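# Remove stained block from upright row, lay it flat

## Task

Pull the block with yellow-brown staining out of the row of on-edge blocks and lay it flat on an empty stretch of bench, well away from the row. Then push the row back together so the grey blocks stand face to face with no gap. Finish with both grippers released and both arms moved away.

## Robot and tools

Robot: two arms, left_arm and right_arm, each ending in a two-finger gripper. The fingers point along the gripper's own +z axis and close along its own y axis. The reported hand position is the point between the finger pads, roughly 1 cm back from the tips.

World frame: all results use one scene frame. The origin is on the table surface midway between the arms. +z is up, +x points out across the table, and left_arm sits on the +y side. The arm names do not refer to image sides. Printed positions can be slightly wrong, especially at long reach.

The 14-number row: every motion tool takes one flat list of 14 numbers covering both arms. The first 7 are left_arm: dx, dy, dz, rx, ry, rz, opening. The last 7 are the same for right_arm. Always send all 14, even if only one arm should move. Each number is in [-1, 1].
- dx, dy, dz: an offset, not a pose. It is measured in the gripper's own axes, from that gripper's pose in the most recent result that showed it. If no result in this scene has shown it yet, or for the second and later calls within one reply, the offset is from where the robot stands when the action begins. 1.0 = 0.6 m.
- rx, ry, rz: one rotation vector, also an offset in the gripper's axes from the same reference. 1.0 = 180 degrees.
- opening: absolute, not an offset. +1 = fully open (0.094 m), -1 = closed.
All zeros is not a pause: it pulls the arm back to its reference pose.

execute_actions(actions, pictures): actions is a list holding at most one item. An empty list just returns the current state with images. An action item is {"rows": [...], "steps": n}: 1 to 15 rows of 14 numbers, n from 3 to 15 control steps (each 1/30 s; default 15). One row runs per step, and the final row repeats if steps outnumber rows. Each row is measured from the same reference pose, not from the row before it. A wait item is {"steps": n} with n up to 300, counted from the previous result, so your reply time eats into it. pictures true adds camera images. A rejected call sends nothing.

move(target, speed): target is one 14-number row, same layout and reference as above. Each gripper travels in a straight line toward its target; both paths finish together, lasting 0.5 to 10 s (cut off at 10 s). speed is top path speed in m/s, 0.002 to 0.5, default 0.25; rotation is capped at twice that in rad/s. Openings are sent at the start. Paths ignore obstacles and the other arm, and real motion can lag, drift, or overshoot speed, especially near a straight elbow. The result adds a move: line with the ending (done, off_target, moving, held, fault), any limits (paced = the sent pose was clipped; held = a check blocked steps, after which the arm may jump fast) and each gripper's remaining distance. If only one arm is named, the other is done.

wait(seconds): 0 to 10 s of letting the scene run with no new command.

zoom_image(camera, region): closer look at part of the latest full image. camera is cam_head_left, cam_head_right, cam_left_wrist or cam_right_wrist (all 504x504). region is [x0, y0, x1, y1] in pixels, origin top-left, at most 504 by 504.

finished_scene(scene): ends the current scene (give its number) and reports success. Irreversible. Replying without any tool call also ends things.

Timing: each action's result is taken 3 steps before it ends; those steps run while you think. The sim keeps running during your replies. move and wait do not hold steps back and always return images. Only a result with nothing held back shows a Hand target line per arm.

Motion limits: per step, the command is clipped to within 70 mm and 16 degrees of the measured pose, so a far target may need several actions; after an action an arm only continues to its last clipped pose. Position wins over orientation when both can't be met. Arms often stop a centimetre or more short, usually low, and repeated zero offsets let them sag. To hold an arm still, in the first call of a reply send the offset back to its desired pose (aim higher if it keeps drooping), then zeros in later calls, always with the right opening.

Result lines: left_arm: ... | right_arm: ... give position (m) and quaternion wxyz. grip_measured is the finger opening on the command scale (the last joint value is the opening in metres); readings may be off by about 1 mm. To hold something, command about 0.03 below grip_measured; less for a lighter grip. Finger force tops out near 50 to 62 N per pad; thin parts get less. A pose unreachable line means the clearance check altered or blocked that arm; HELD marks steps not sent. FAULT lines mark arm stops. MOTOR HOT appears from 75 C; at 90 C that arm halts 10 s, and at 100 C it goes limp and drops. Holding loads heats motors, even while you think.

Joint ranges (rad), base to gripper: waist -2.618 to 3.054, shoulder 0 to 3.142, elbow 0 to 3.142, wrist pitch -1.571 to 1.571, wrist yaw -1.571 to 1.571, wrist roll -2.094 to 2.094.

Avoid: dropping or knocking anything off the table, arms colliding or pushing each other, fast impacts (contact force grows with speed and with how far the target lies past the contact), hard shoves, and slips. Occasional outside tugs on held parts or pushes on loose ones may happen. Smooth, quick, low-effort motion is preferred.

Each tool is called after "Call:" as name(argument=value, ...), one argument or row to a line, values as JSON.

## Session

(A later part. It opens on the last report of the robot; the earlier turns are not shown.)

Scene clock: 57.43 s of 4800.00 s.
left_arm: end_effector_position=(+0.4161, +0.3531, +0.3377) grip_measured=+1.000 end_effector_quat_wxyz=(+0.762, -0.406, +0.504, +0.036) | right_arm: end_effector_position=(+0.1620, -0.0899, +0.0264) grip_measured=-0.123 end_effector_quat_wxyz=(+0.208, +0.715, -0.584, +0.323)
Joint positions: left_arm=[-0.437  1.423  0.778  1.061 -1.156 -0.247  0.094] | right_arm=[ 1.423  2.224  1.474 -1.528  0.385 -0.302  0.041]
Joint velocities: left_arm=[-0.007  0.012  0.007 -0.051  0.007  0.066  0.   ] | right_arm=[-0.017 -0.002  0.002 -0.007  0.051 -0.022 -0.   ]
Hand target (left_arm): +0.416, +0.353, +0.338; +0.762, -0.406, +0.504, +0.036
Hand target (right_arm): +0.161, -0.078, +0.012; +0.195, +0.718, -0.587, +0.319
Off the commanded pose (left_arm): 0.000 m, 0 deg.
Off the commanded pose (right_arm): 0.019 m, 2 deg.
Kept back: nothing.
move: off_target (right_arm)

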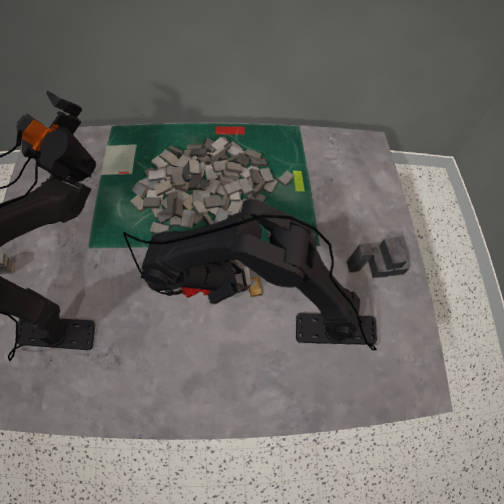

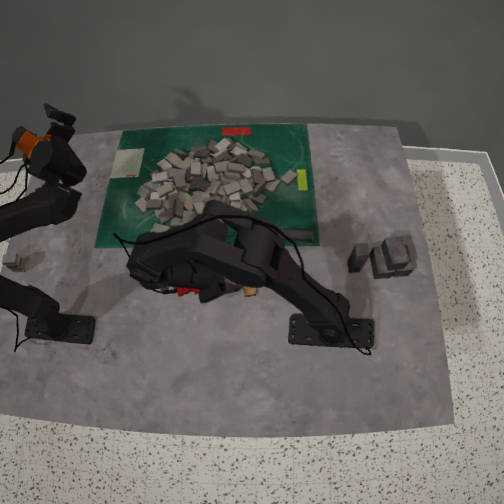

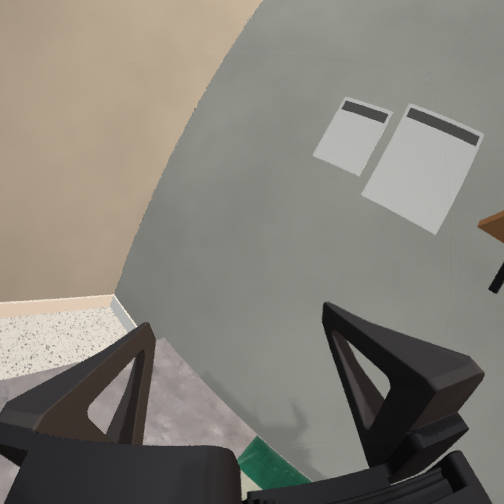

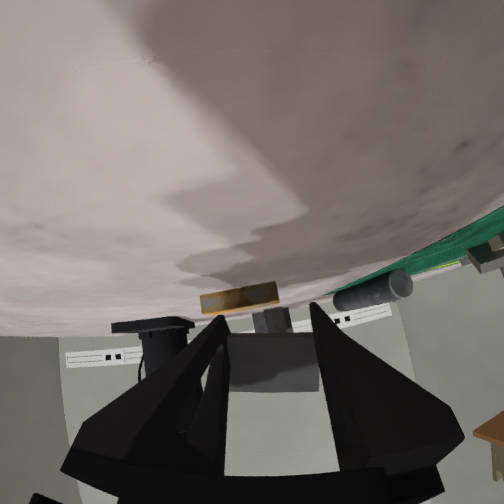

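Call:
move(
  target=[0,0,0,0,0,0,1,-0.018,0,0.022,0,0,0,-0.45],
  speed=0.04,
)

Scene clock: 58.37 s of 4800.00 s.
left_arm: end_effector_position=(+0.4161, +0.3531, +0.3377) grip_measured=+1.000 end_effector_quat_wxyz=(+0.762, -0.406, +0.504, +0.036) | right_arm: end_effector_position=(+0.1620, -0.0899, +0.0265) grip_measured=-0.123 end_effector_quat_wxyz=(+0.208, +0.715, -0.584, +0.323)
Joint positions: left_arm=[-0.437  1.423  0.778  1.061 -1.156 -0.247  0.094] | right_arm=[ 1.423  2.224  1.475 -1.529  0.385 -0.302  0.041]
Joint velocities: left_arm=[-0.002  0.002 -0.012  0.007 -0.022 -0.007  0.   ] | right_arm=[-0.007  0.002 -0.007  0.022 -0.051  0.037  0.   ]
Hand target (left_arm): +0.416, +0.353, +0.338; +0.762, -0.406, +0.504, +0.036
Hand target (right_arm): +0.163, -0.092, +0.010; +0.208, +0.715, -0.584, +0.323
Off the commanded pose (left_arm): 0.000 m, 0 deg.
Off the commanded pose (right_arm): 0.017 m, 0 deg.
Kept back: nothing.
move: off_target (right_arm)

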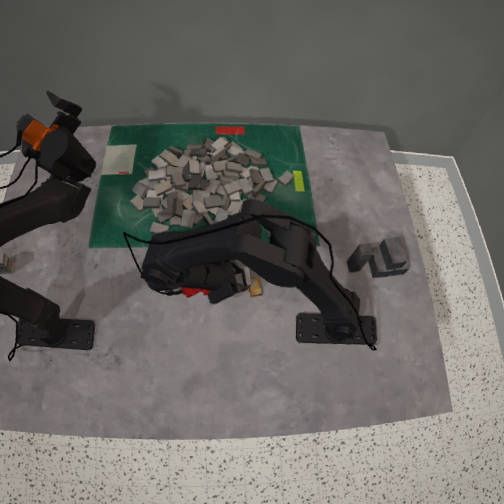

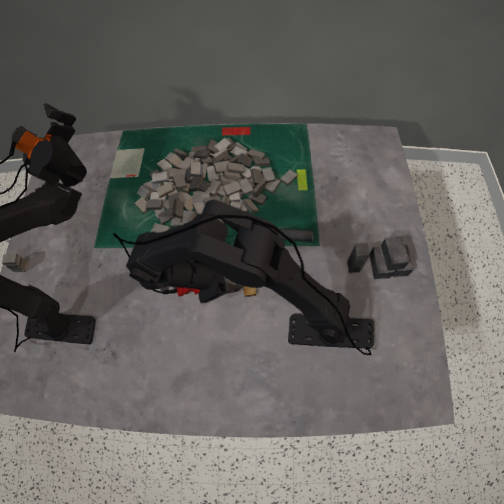

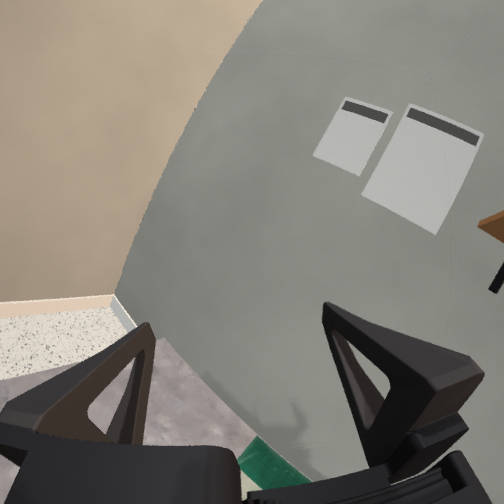

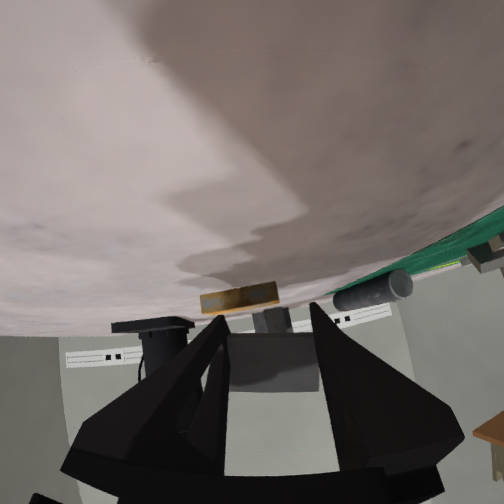

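Call:
move(
  target=[0,0,0,0,0,0,1,0.008,0,-0.008,0,0,0,0.5],
  speed=0.02,
)

Call:
move(
  target=[0,0,0,0,0,0,1,0.07,0,-0.1,0,-0.1,0,1],
  speed=0.08,
)

Scene clock: 59.30 s of 4800.00 s.
left_arm: end_effector_position=(+0.4161, +0.3531, +0.3377) grip_measured=+1.000 end_effector_quat_wxyz=(+0.762, -0.406, +0.504, +0.036) | right_arm: end_effector_position=(+0.1619, -0.0902, +0.0268) grip_measured=+0.498 end_effector_quat_wxyz=(+0.209, +0.715, -0.583, +0.324)
Joint positions: left_arm=[-0.437  1.423  0.778  1.061 -1.156 -0.247  0.094] | right_arm=[ 1.423  2.224  1.475 -1.531  0.385 -0.302  0.07 ]
Joint velocities: left_arm=[ 0.002 -0.002  0.017  0.081 -0.037 -0.037  0.   ] | right_arm=[-0.012  0.002 -0.002  0.007 -0.022  0.022  0.   ]
Hand target (left_arm): +0.416, +0.353, +0.338; +0.762, -0.406, +0.504, +0.036
Hand target (right_arm): +0.162, -0.090, +0.033; +0.208, +0.715, -0.584, +0.323
Off the commanded pose (left_arm): 0.000 m, 0 deg.
Off the commanded pose (right_arm): 0.006 m, 0 deg.
Kept back: nothing.
move: done

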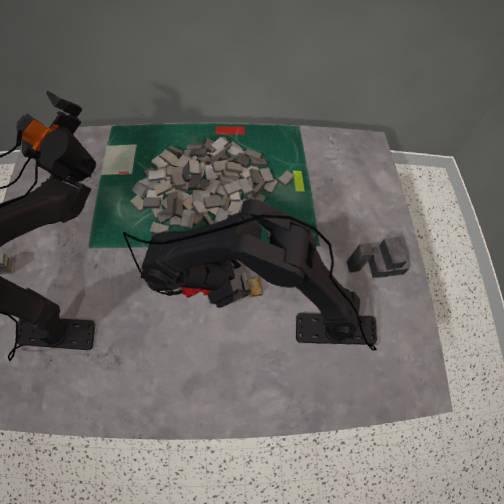

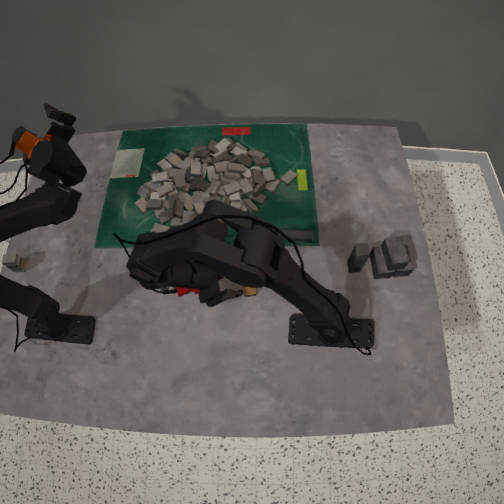

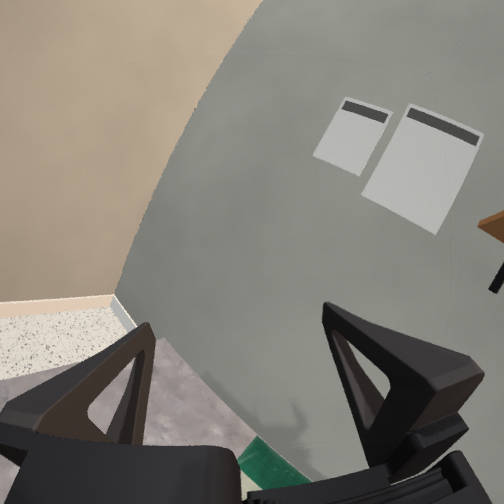

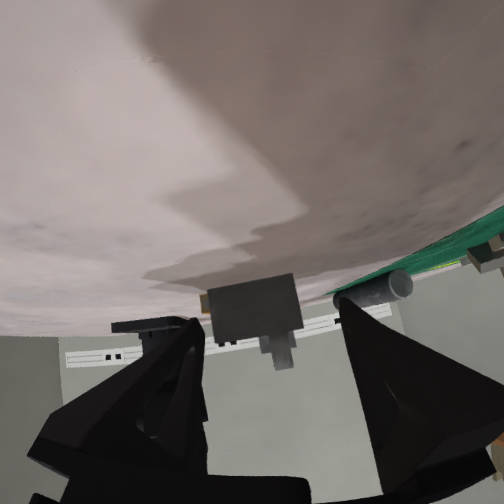

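Scene clock: 61.53 s of 4800.00 s.
left_arm: end_effector_position=(+0.4161, +0.3531, +0.3377) grip_measured=+1.000 end_effector_quat_wxyz=(+0.762, -0.406, +0.504, +0.036) | right_arm: end_effector_position=(+0.1554, -0.0741, +0.0968) grip_measured=+1.000 end_effector_quat_wxyz=(+0.113, +0.755, -0.610, +0.212)
Joint positions: left_arm=[-0.437  1.423  0.778  1.061 -1.156 -0.247  0.094] | right_arm=[ 1.402  1.908  1.475 -1.531  0.292 -0.418  0.094]
Joint velocities: left_arm=[-0.012 -0.002 -0.017 -0.037  0.051 -0.095  0.   ] | right_arm=[-0.007 -0.002 -0.027  0.022 -0.081 -0.022  0.   ]
Hand target (left_arm): +0.416, +0.353, +0.338; +0.762, -0.406, +0.504, +0.036
Hand target (right_arm): +0.155, -0.080, +0.098; +0.117, +0.755, -0.612, +0.207
Off the commanded pose (left_arm): 0.000 m, 0 deg.
Off the commanded pose (right_arm): 0.006 m, 1 deg.
Kept back: nothing.
move: done

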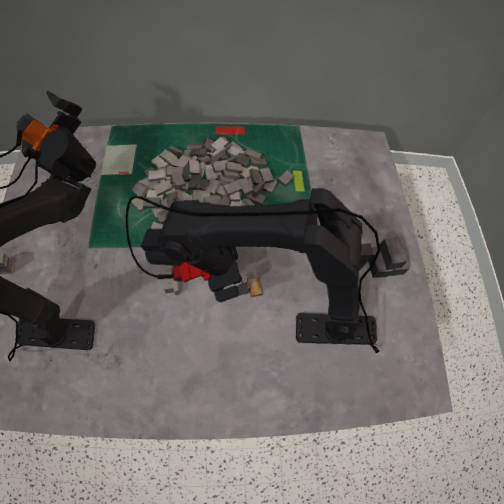

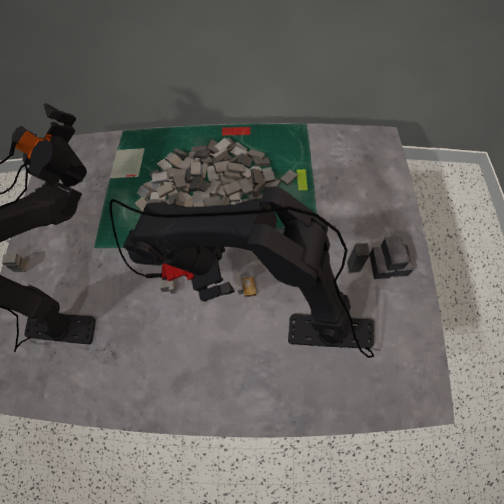

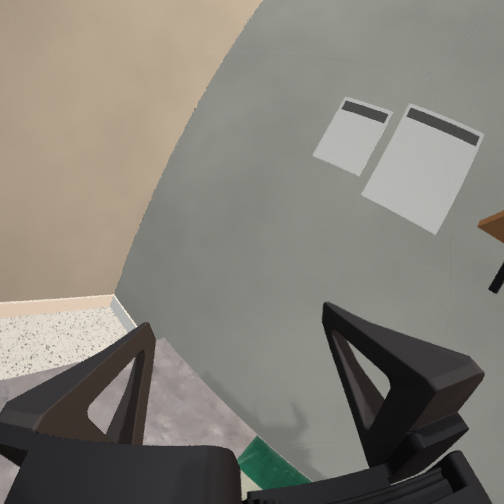

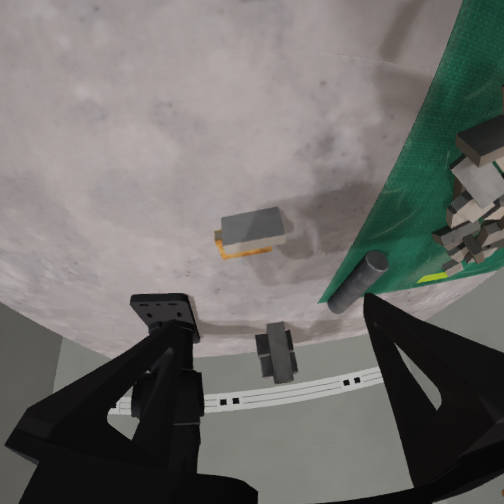

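Call:
move(
  target=[0,0,0,0,0,0,1,0.023,0,0.055,0,-0.175,0,1],
  speed=0.1,
)

Scene clock: 65.00 s of 4800.00 s.
left_arm: end_effector_position=(+0.4161, +0.3531, +0.3377) grip_measured=+1.000 end_effector_quat_wxyz=(+0.762, -0.406, +0.504, +0.036) | right_arm: end_effector_position=(+0.1632, -0.1002, +0.0716) grip_measured=+1.000 end_effector_quat_wxyz=(-0.043, +0.782, -0.622, +0.004)
Joint positions: left_arm=[-0.437  1.423  0.778  1.061 -1.156 -0.247  0.094] | right_arm=[ 1.149  1.428  0.944 -1.004  0.022 -0.744  0.094]
Joint velocities: left_arm=[-0.002 -0.007  0.007 -0.037 -0.037 -0.007  0.   ] | right_arm=[ 0.002 -0.002  0.007  0.007 -0.037 -0.037  0.   ]
Hand target (left_arm): +0.416, +0.353, +0.338; +0.762, -0.406, +0.504, +0.036
Hand target (right_arm): +0.163, -0.101, +0.072; -0.051, +0.781, -0.622, -0.003
Off the commanded pose (left_arm): 0.000 m, 0 deg.
Off the commanded pose (right_arm): 0.002 m, 2 deg.
Kept back: nothing.
move: done

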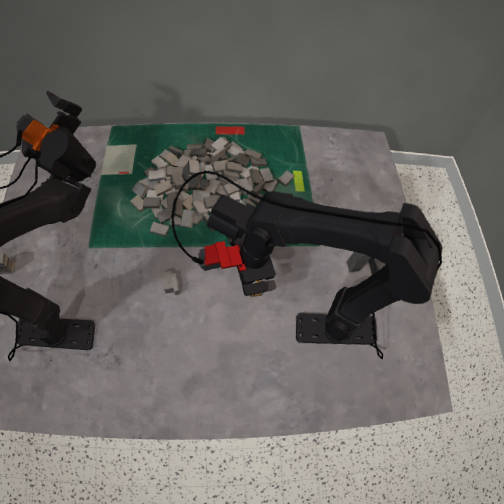

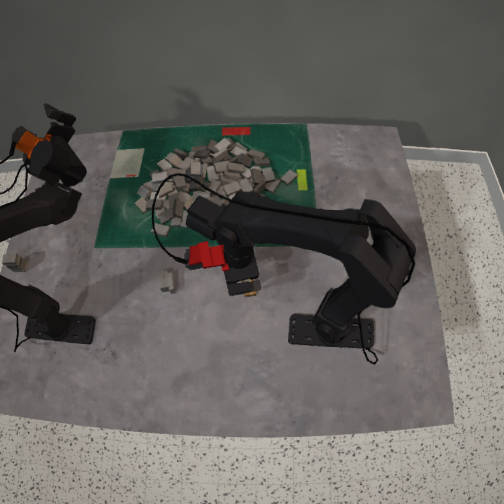

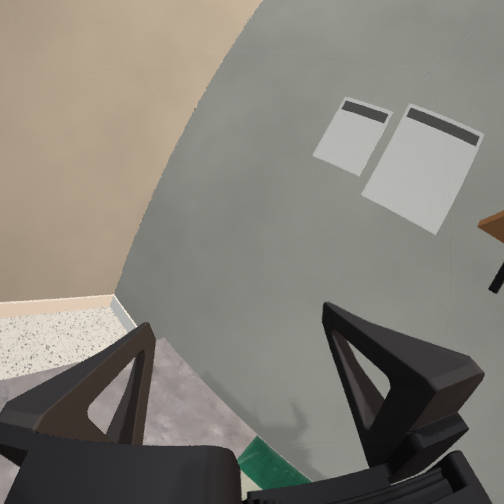

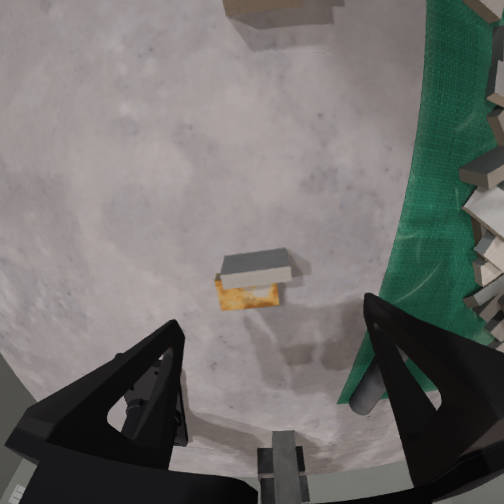

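Call:
move(
  target=[0,0,0,0,0,0,1,-0.062,0.006,0,0,0,0,1],
  speed=0.08,
)

Call:
move(
  target=[0,0,0,0,0,0,1,0,0,0.085,0,0,0,1],
  speed=0.05,
)

Scene clock: 66.10 s of 4800.00 s.
left_arm: end_effector_position=(+0.4161, +0.3531, +0.3377) grip_measured=+1.000 end_effector_quat_wxyz=(+0.762, -0.406, +0.504, +0.036) | right_arm: end_effector_position=(+0.1490, -0.0722, +0.0705) grip_measured=+1.000 end_effector_quat_wxyz=(-0.038, +0.783, -0.621, +0.004)
Joint positions: left_arm=[-0.437  1.423  0.778  1.061 -1.156 -0.247  0.094] | right_arm=[ 1.251  1.512  1.016 -1.003  0.026 -0.646  0.094]
Joint velocities: left_arm=[ 0.002  0.017  0.012  0.051  0.007 -0.051  0.   ] | right_arm=[ 0.002  0.012 -0.027  0.007 -0.037  0.022  0.   ]
Hand target (left_arm): +0.416, +0.353, +0.338; +0.762, -0.406, +0.504, +0.036
Hand target (right_arm): +0.151, -0.065, +0.074; -0.044, +0.781, -0.622, +0.004
Off the commanded pose (left_arm): 0.000 m, 0 deg.
Off the commanded pose (right_arm): 0.008 m, 1 deg.
Kept back: nothing.
move: done

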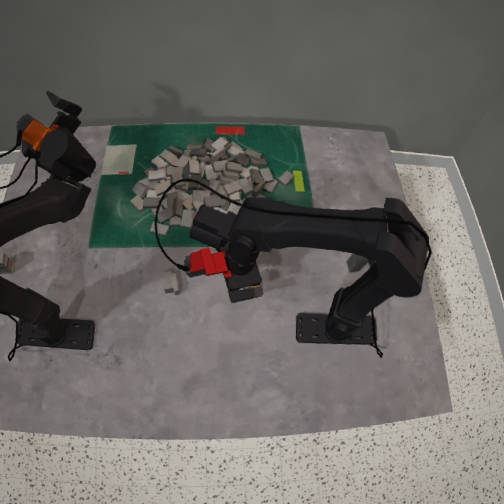

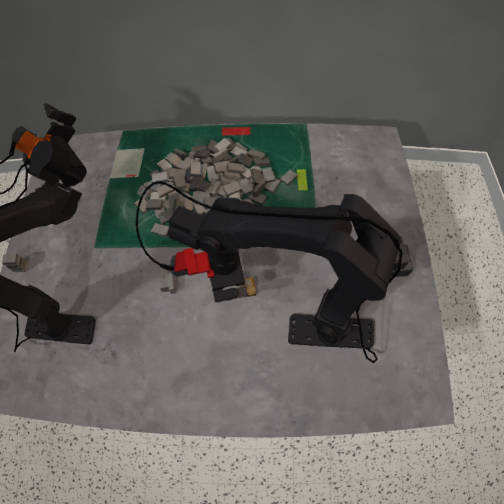

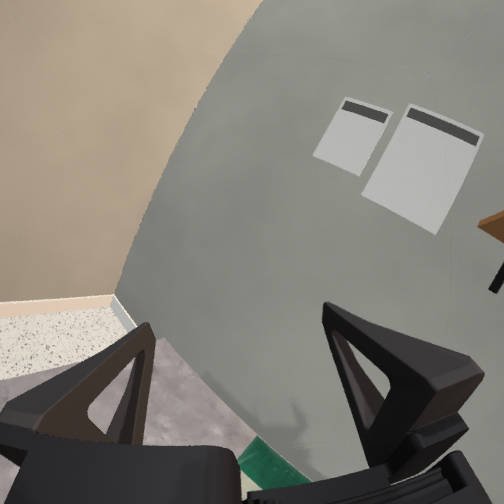

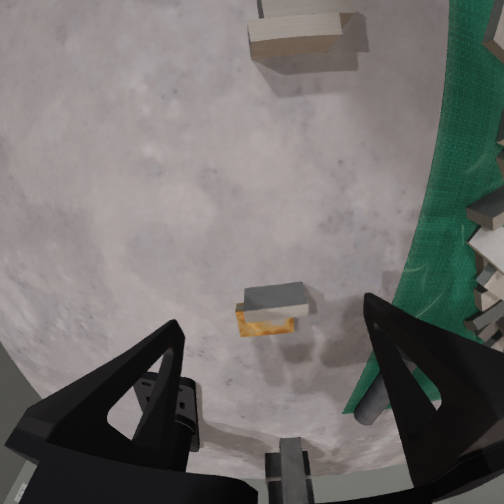

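Scene clock: 67.60 s of 4800.00 s.
left_arm: end_effector_position=(+0.4161, +0.3531, +0.3377) grip_measured=+1.000 end_effector_quat_wxyz=(+0.762, -0.406, +0.504, +0.036) | right_arm: end_effector_position=(+0.1518, -0.0658, +0.0272) grip_measured=+1.000 end_effector_quat_wxyz=(-0.045, +0.782, -0.621, +0.002)
Joint positions: left_arm=[-0.437  1.423  0.778  1.061 -1.156 -0.247  0.094] | right_arm=[ 1.251  1.585  0.902 -0.802  0.026 -0.646  0.094]
Joint velocities: left_arm=[ 0.017  0.022 -0.007 -0.007 -0.007  0.007  0.   ] | right_arm=[-0.017 -0.002  0.012 -0.022  0.007 -0.037  0.   ]
Hand target (left_arm): +0.416, +0.353, +0.338; +0.762, -0.406, +0.504, +0.036
Hand target (right_arm): +0.151, -0.069, +0.020; -0.038, +0.783, -0.621, +0.004
Off the commanded pose (left_arm): 0.000 m, 0 deg.
Off the commanded pose (right_arm): 0.008 m, 1 deg.
Kept back: nothing.
move: done

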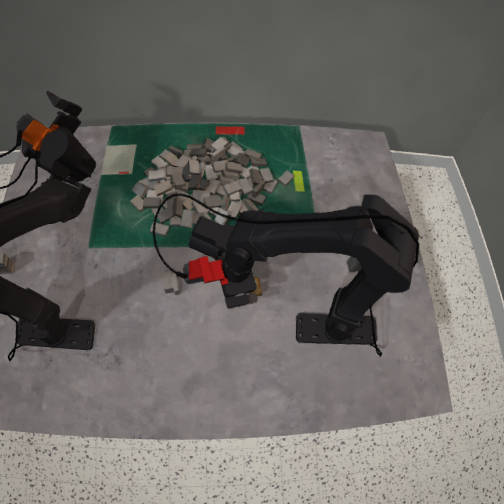

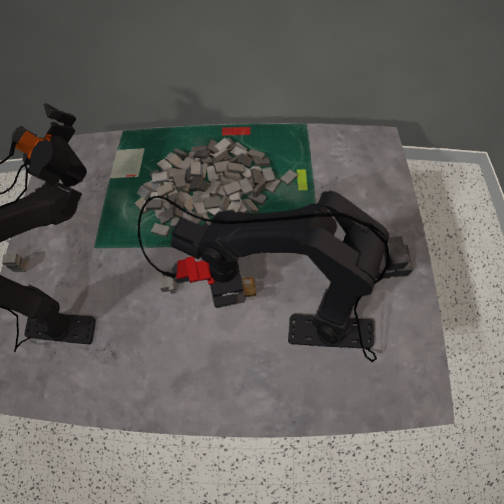

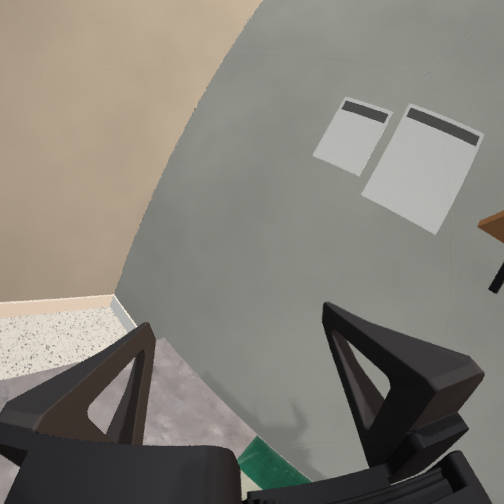

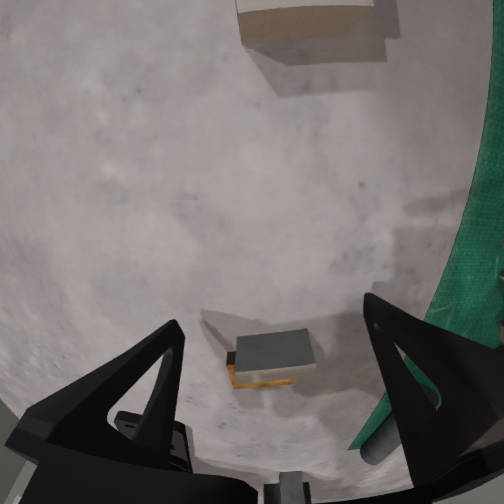

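Call:
move(
  target=[0,0,0,0,0,0,1,0.036,0,0,0,0,0,1],
  speed=0.04,
)

Scene clock: 68.63 s of 4800.00 s.
left_arm: end_effector_position=(+0.4161, +0.3531, +0.3377) grip_measured=+1.000 end_effector_quat_wxyz=(+0.762, -0.406, +0.504, +0.036) | right_arm: end_effector_position=(+0.1574, -0.0829, +0.0246) grip_measured=+1.000 end_effector_quat_wxyz=(-0.042, +0.782, -0.622, +0.004)
Joint positions: left_arm=[-0.437  1.423  0.778  1.061 -1.156 -0.247  0.094] | right_arm=[ 1.205  1.547  0.854 -0.799  0.026 -0.69   0.094]
Joint velocities: left_arm=[-0.012  0.007 -0.002 -0.037  0.007 -0.022  0.   ] | right_arm=[-0.017 -0.002 -0.007  0.007 -0.037  0.007  0.   ]
Hand target (left_arm): +0.416, +0.353, +0.338; +0.762, -0.406, +0.504, +0.036
Hand target (right_arm): +0.157, -0.087, +0.026; -0.045, +0.782, -0.621, +0.002
Off the commanded pose (left_arm): 0.000 m, 0 deg.
Off the commanded pose (right_arm): 0.004 m, 1 deg.
Kept back: nothing.
move: done

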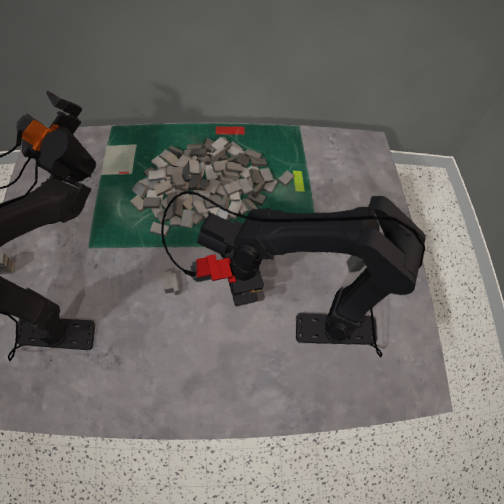

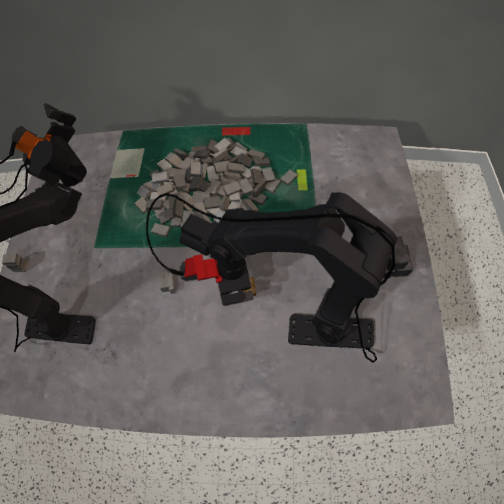

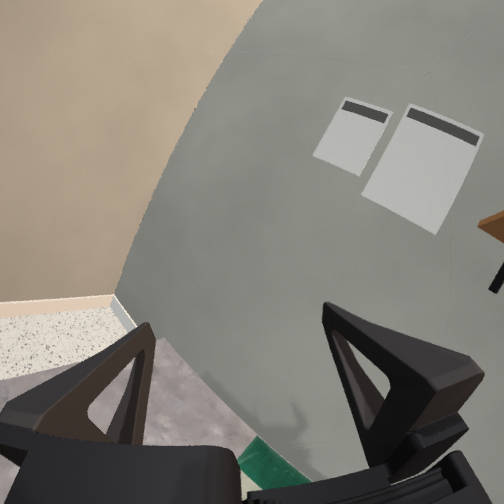

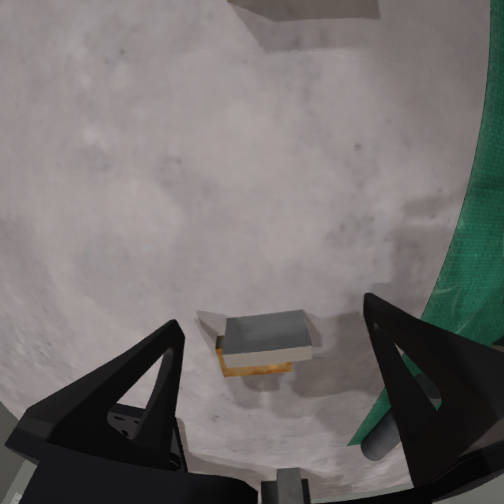

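Row 355; try closing.

Call:
move(
  target=[0,0,0,0,0,0,1,0.012,0,0.004,0,0,0,1],
  speed=0.03,
)

Call:
move(
  target=[0,0,0,0,0,0,1,0,0,0,0,0,0,-0.3],
)

Call:
move(
  target=[0,0,0,0,0,0,1,0,0,-0.06,0,0,0,-0.3],
  speed=0.05,
)

Scene clock: 69.57 s of 4800.00 s.
left_arm: end_effector_position=(+0.4161, +0.3531, +0.3377) grip_measured=+1.000 end_effector_quat_wxyz=(+0.762, -0.406, +0.504, +0.036) | right_arm: end_effector_position=(+0.1598, -0.0841, +0.0246) grip_measured=+1.000 end_effector_quat_wxyz=(-0.042, +0.782, -0.622, +0.005)
Joint positions: left_arm=[-0.437  1.423  0.778  1.061 -1.156 -0.247  0.094] | right_arm=[ 1.194  1.547  0.854 -0.799  0.026 -0.701  0.094]
Joint velocities: left_arm=[-0.012  0.002 -0.002 -0.022 -0.007 -0.051  0.   ] | right_arm=[-0.007 -0.007 -0.012  0.007 -0.022 -0.051  0.   ]
Hand target (left_arm): +0.416, +0.353, +0.338; +0.762, -0.406, +0.504, +0.036
Hand target (right_arm): +0.159, -0.090, +0.022; -0.041, +0.782, -0.622, +0.005
Off the commanded pose (left_arm): 0.000 m, 0 deg.
Off the commanded pose (right_arm): 0.006 m, 0 deg.
Kept back: nothing.
move: done

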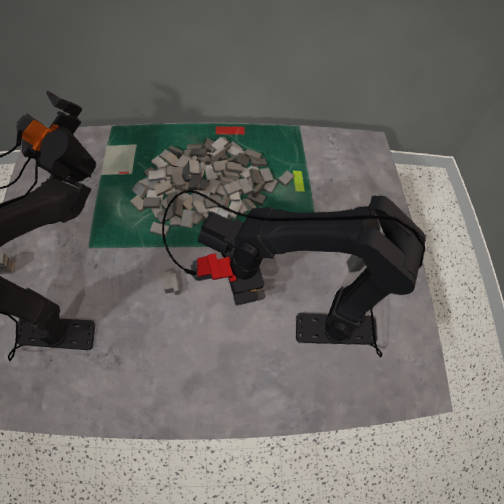

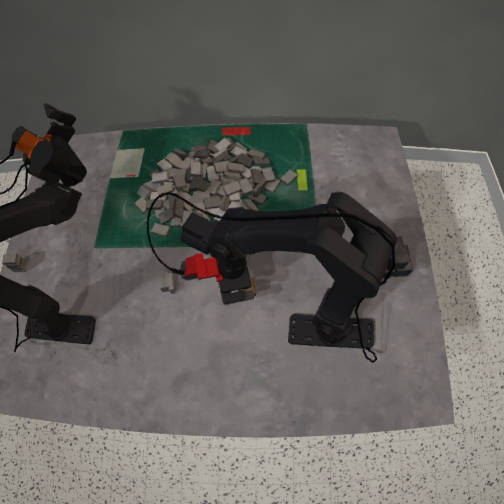

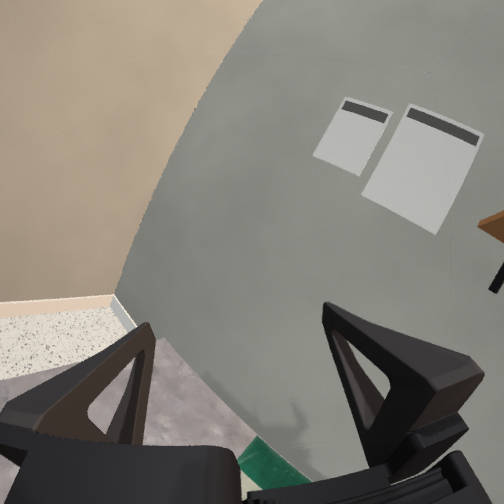

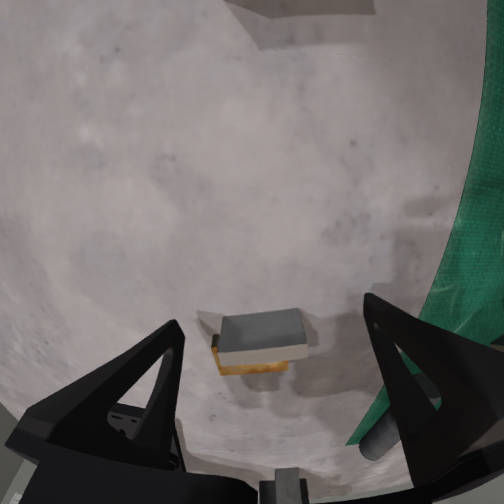

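Scene clock: 70.07 s of 4800.00 s.
left_arm: end_effector_position=(+0.4161, +0.3531, +0.3377) grip_measured=+1.000 end_effector_quat_wxyz=(+0.762, -0.406, +0.504, +0.036) | right_arm: end_effector_position=(+0.1594, -0.0840, +0.0246) grip_measured=-0.298 end_effector_quat_wxyz=(-0.041, +0.782, -0.622, +0.004)
Joint positions: left_arm=[-0.437  1.423  0.778  1.061 -1.156 -0.247  0.094] | right_arm=[ 1.194  1.547  0.854 -0.799  0.024 -0.701  0.033]
Joint velocities: left_arm=[-0.002 -0.007  0.012  0.022 -0.007 -0.037  0.   ] | right_arm=[ 0.002 -0.002 -0.007  0.037 -0.022 -0.11  -0.001]
Hand target (left_arm): +0.416, +0.353, +0.338; +0.762, -0.406, +0.504, +0.036
Hand target (right_arm): +0.160, -0.084, +0.025; -0.042, +0.782, -0.622, +0.005
Off the commanded pose (left_arm): 0.000 m, 0 deg.
Off the commanded pose (right_arm): 0.000 m, 0 deg.
Kept back: nothing.
move: done

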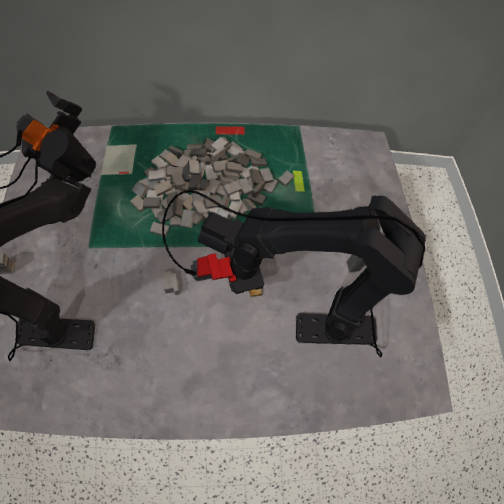

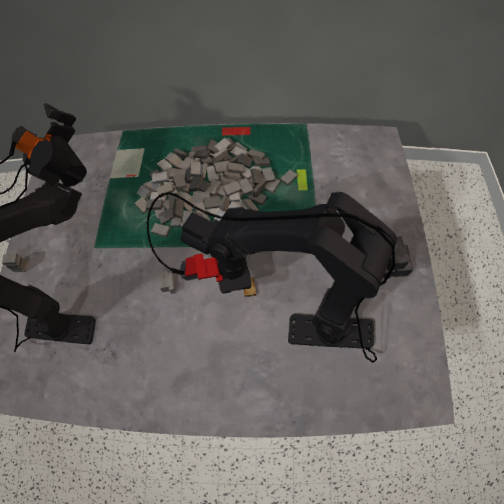

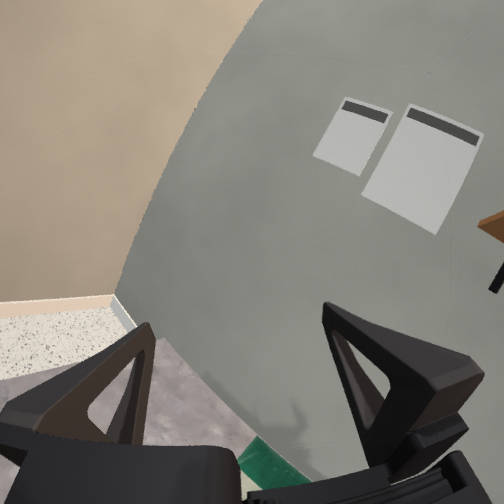

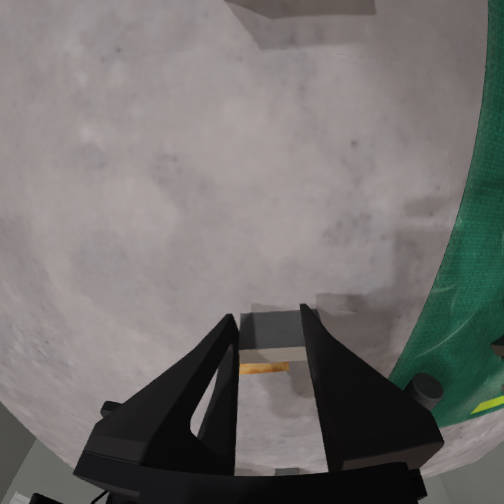

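Scene clock: 71.30 s of 4800.00 s.
left_arm: end_effector_position=(+0.4161, +0.3531, +0.3377) grip_measured=+1.000 end_effector_quat_wxyz=(+0.762, -0.406, +0.504, +0.036) | right_arm: end_effector_position=(+0.1557, -0.0913, +0.0490) grip_measured=-0.298 end_effector_quat_wxyz=(-0.027, +0.782, -0.622, +0.007)
Joint positions: left_arm=[-0.437  1.423  0.778  1.061 -1.156 -0.247  0.094] | right_arm=[ 1.194  1.503  0.919 -0.937  0.024 -0.701  0.033]
Joint velocities: left_arm=[ 0.002 -0.007  0.002  0.066  0.022  0.007  0.   ] | right_arm=[ 0.002 -0.017  0.002 -0.154 -0.022 -0.11  -0.001]
Hand target (left_arm): +0.416, +0.353, +0.338; +0.762, -0.406, +0.504, +0.036
Hand target (right_arm): +0.158, -0.087, +0.060; -0.041, +0.782, -0.622, +0.004
Off the commanded pose (left_arm): 0.000 m, 0 deg.
Off the commanded pose (right_arm): 0.013 m, 2 deg.
Kept back: nothing.
move: off_target (right_arm)

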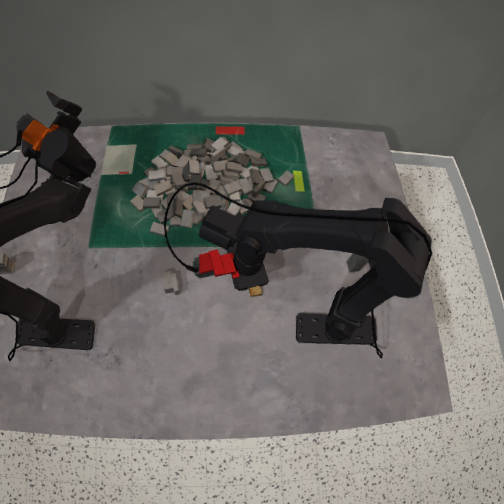

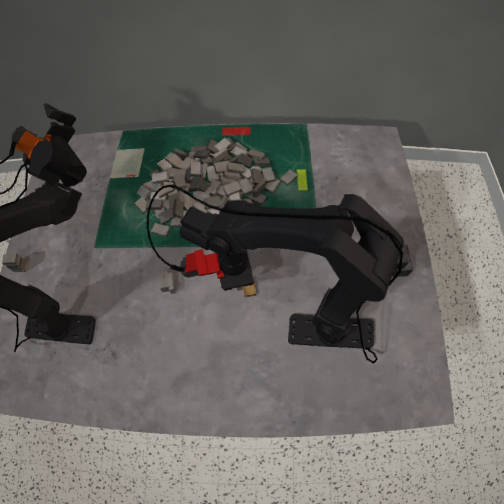

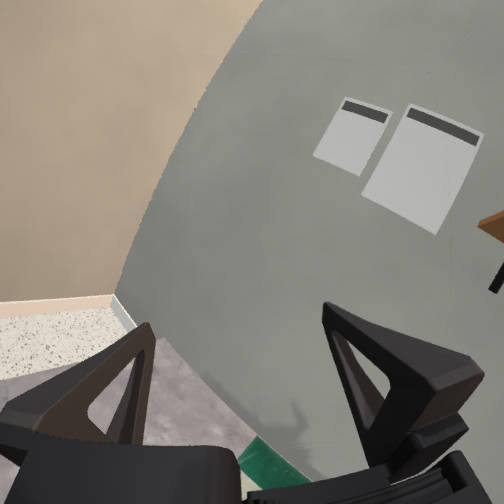

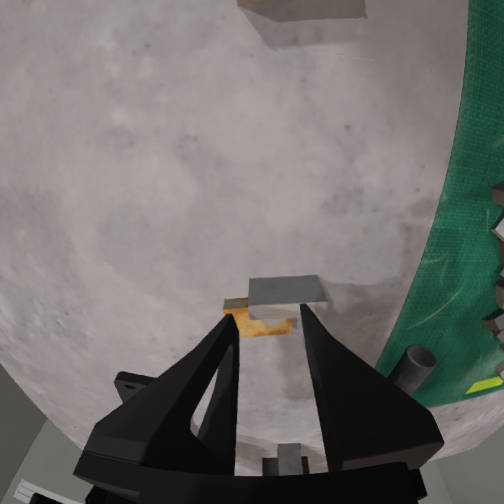

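Call:
move(
  target=[0,0,0,0,0,0,1,0.022,0,-0.01,0,0,0,1],
  speed=0.05,
)

Call:
move(
  target=[0,0,0,0,0,0,1,0,0,0.058,0,0,0,1],
  speed=0.04,
)

Scene clock: 72.27 s of 4800.00 s.
left_arm: end_effector_position=(+0.4161, +0.3531, +0.3377) grip_measured=+1.000 end_effector_quat_wxyz=(+0.762, -0.406, +0.504, +0.036) | right_arm: end_effector_position=(+0.1616, -0.0953, +0.0545) grip_measured=+1.000 end_effector_quat_wxyz=(-0.034, +0.782, -0.622, +0.006)
Joint positions: left_arm=[-0.437  1.423  0.778  1.061 -1.156 -0.247  0.094] | right_arm=[ 1.167  1.478  0.919 -0.946  0.024 -0.727  0.094]
Joint velocities: left_arm=[-0.002 -0.007  0.007  0.022  0.037  0.007  0.   ] | right_arm=[ 0.012 -0.012 -0.012 -0.022 -0.051 -0.037  0.   ]
Hand target (left_arm): +0.416, +0.353, +0.338; +0.762, -0.406, +0.504, +0.036
Hand target (right_arm): +0.159, -0.104, +0.054; -0.027, +0.782, -0.622, +0.007
Off the commanded pose (left_arm): 0.000 m, 0 deg.
Off the commanded pose (right_arm): 0.010 m, 1 deg.
Kept back: nothing.
move: done

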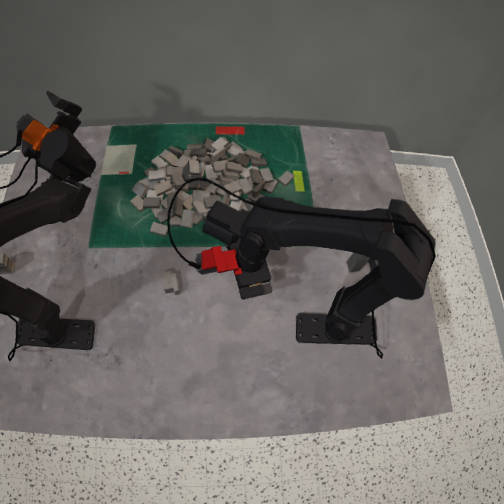

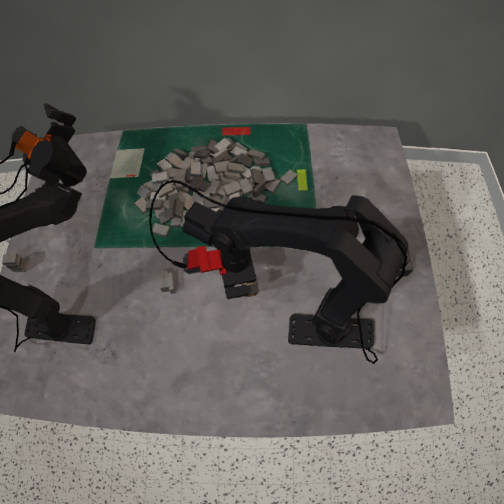

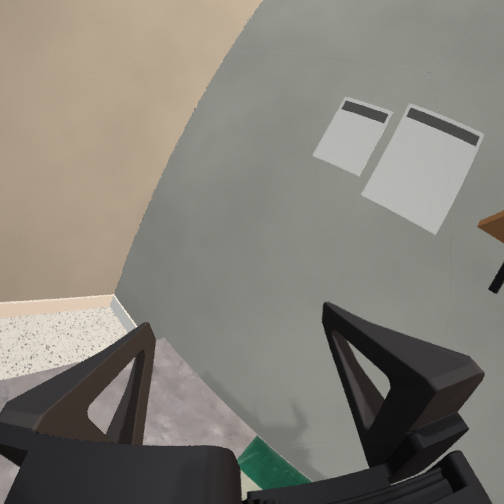

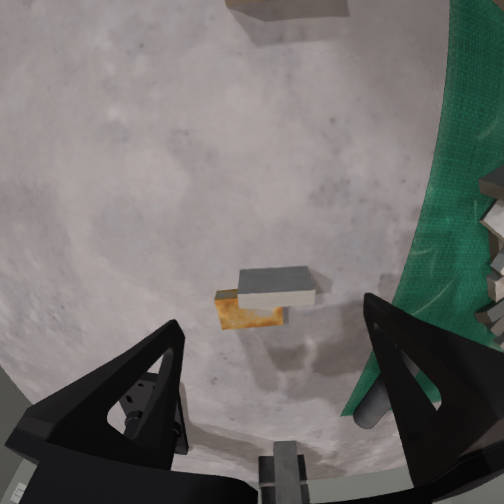

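Scene clock: 73.60 s of 4800.00 s.
left_arm: end_effector_position=(+0.4161, +0.3531, +0.3377) grip_measured=+1.000 end_effector_quat_wxyz=(+0.762, -0.406, +0.504, +0.036) | right_arm: end_effector_position=(+0.1644, -0.0900, +0.0274) grip_measured=+1.000 end_effector_quat_wxyz=(-0.043, +0.782, -0.622, +0.005)
Joint positions: left_arm=[-0.437  1.423  0.778  1.061 -1.156 -0.247  0.094] | right_arm=[ 1.167  1.528  0.848 -0.808  0.024 -0.728  0.094]
Joint velocities: left_arm=[ 0.017  0.007 -0.007 -0.037 -0.051 -0.051  0.   ] | right_arm=[-0.002  0.002  0.002 -0.037  0.007 -0.051  0.   ]
Hand target (left_arm): +0.416, +0.353, +0.338; +0.762, -0.406, +0.504, +0.036
Hand target (right_arm): +0.163, -0.094, +0.020; -0.034, +0.782, -0.622, +0.006
Off the commanded pose (left_arm): 0.000 m, 0 deg.
Off the commanded pose (right_arm): 0.009 m, 1 deg.
Kept back: nothing.
move: done

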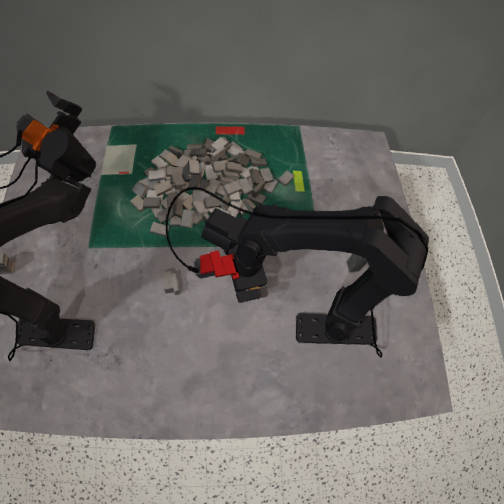

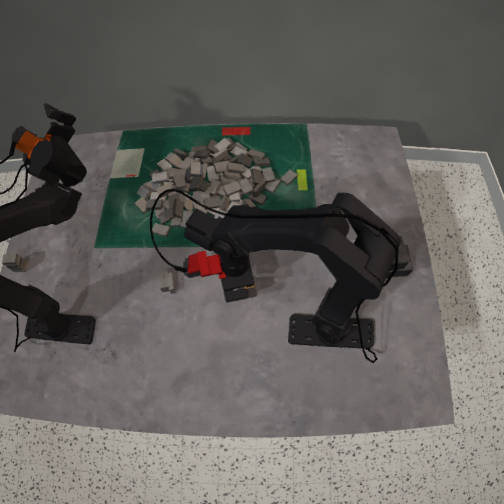

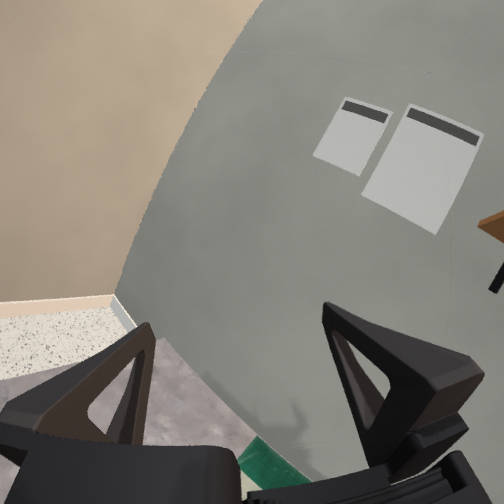

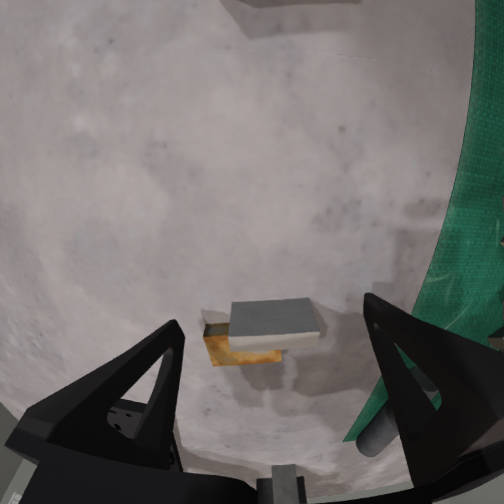

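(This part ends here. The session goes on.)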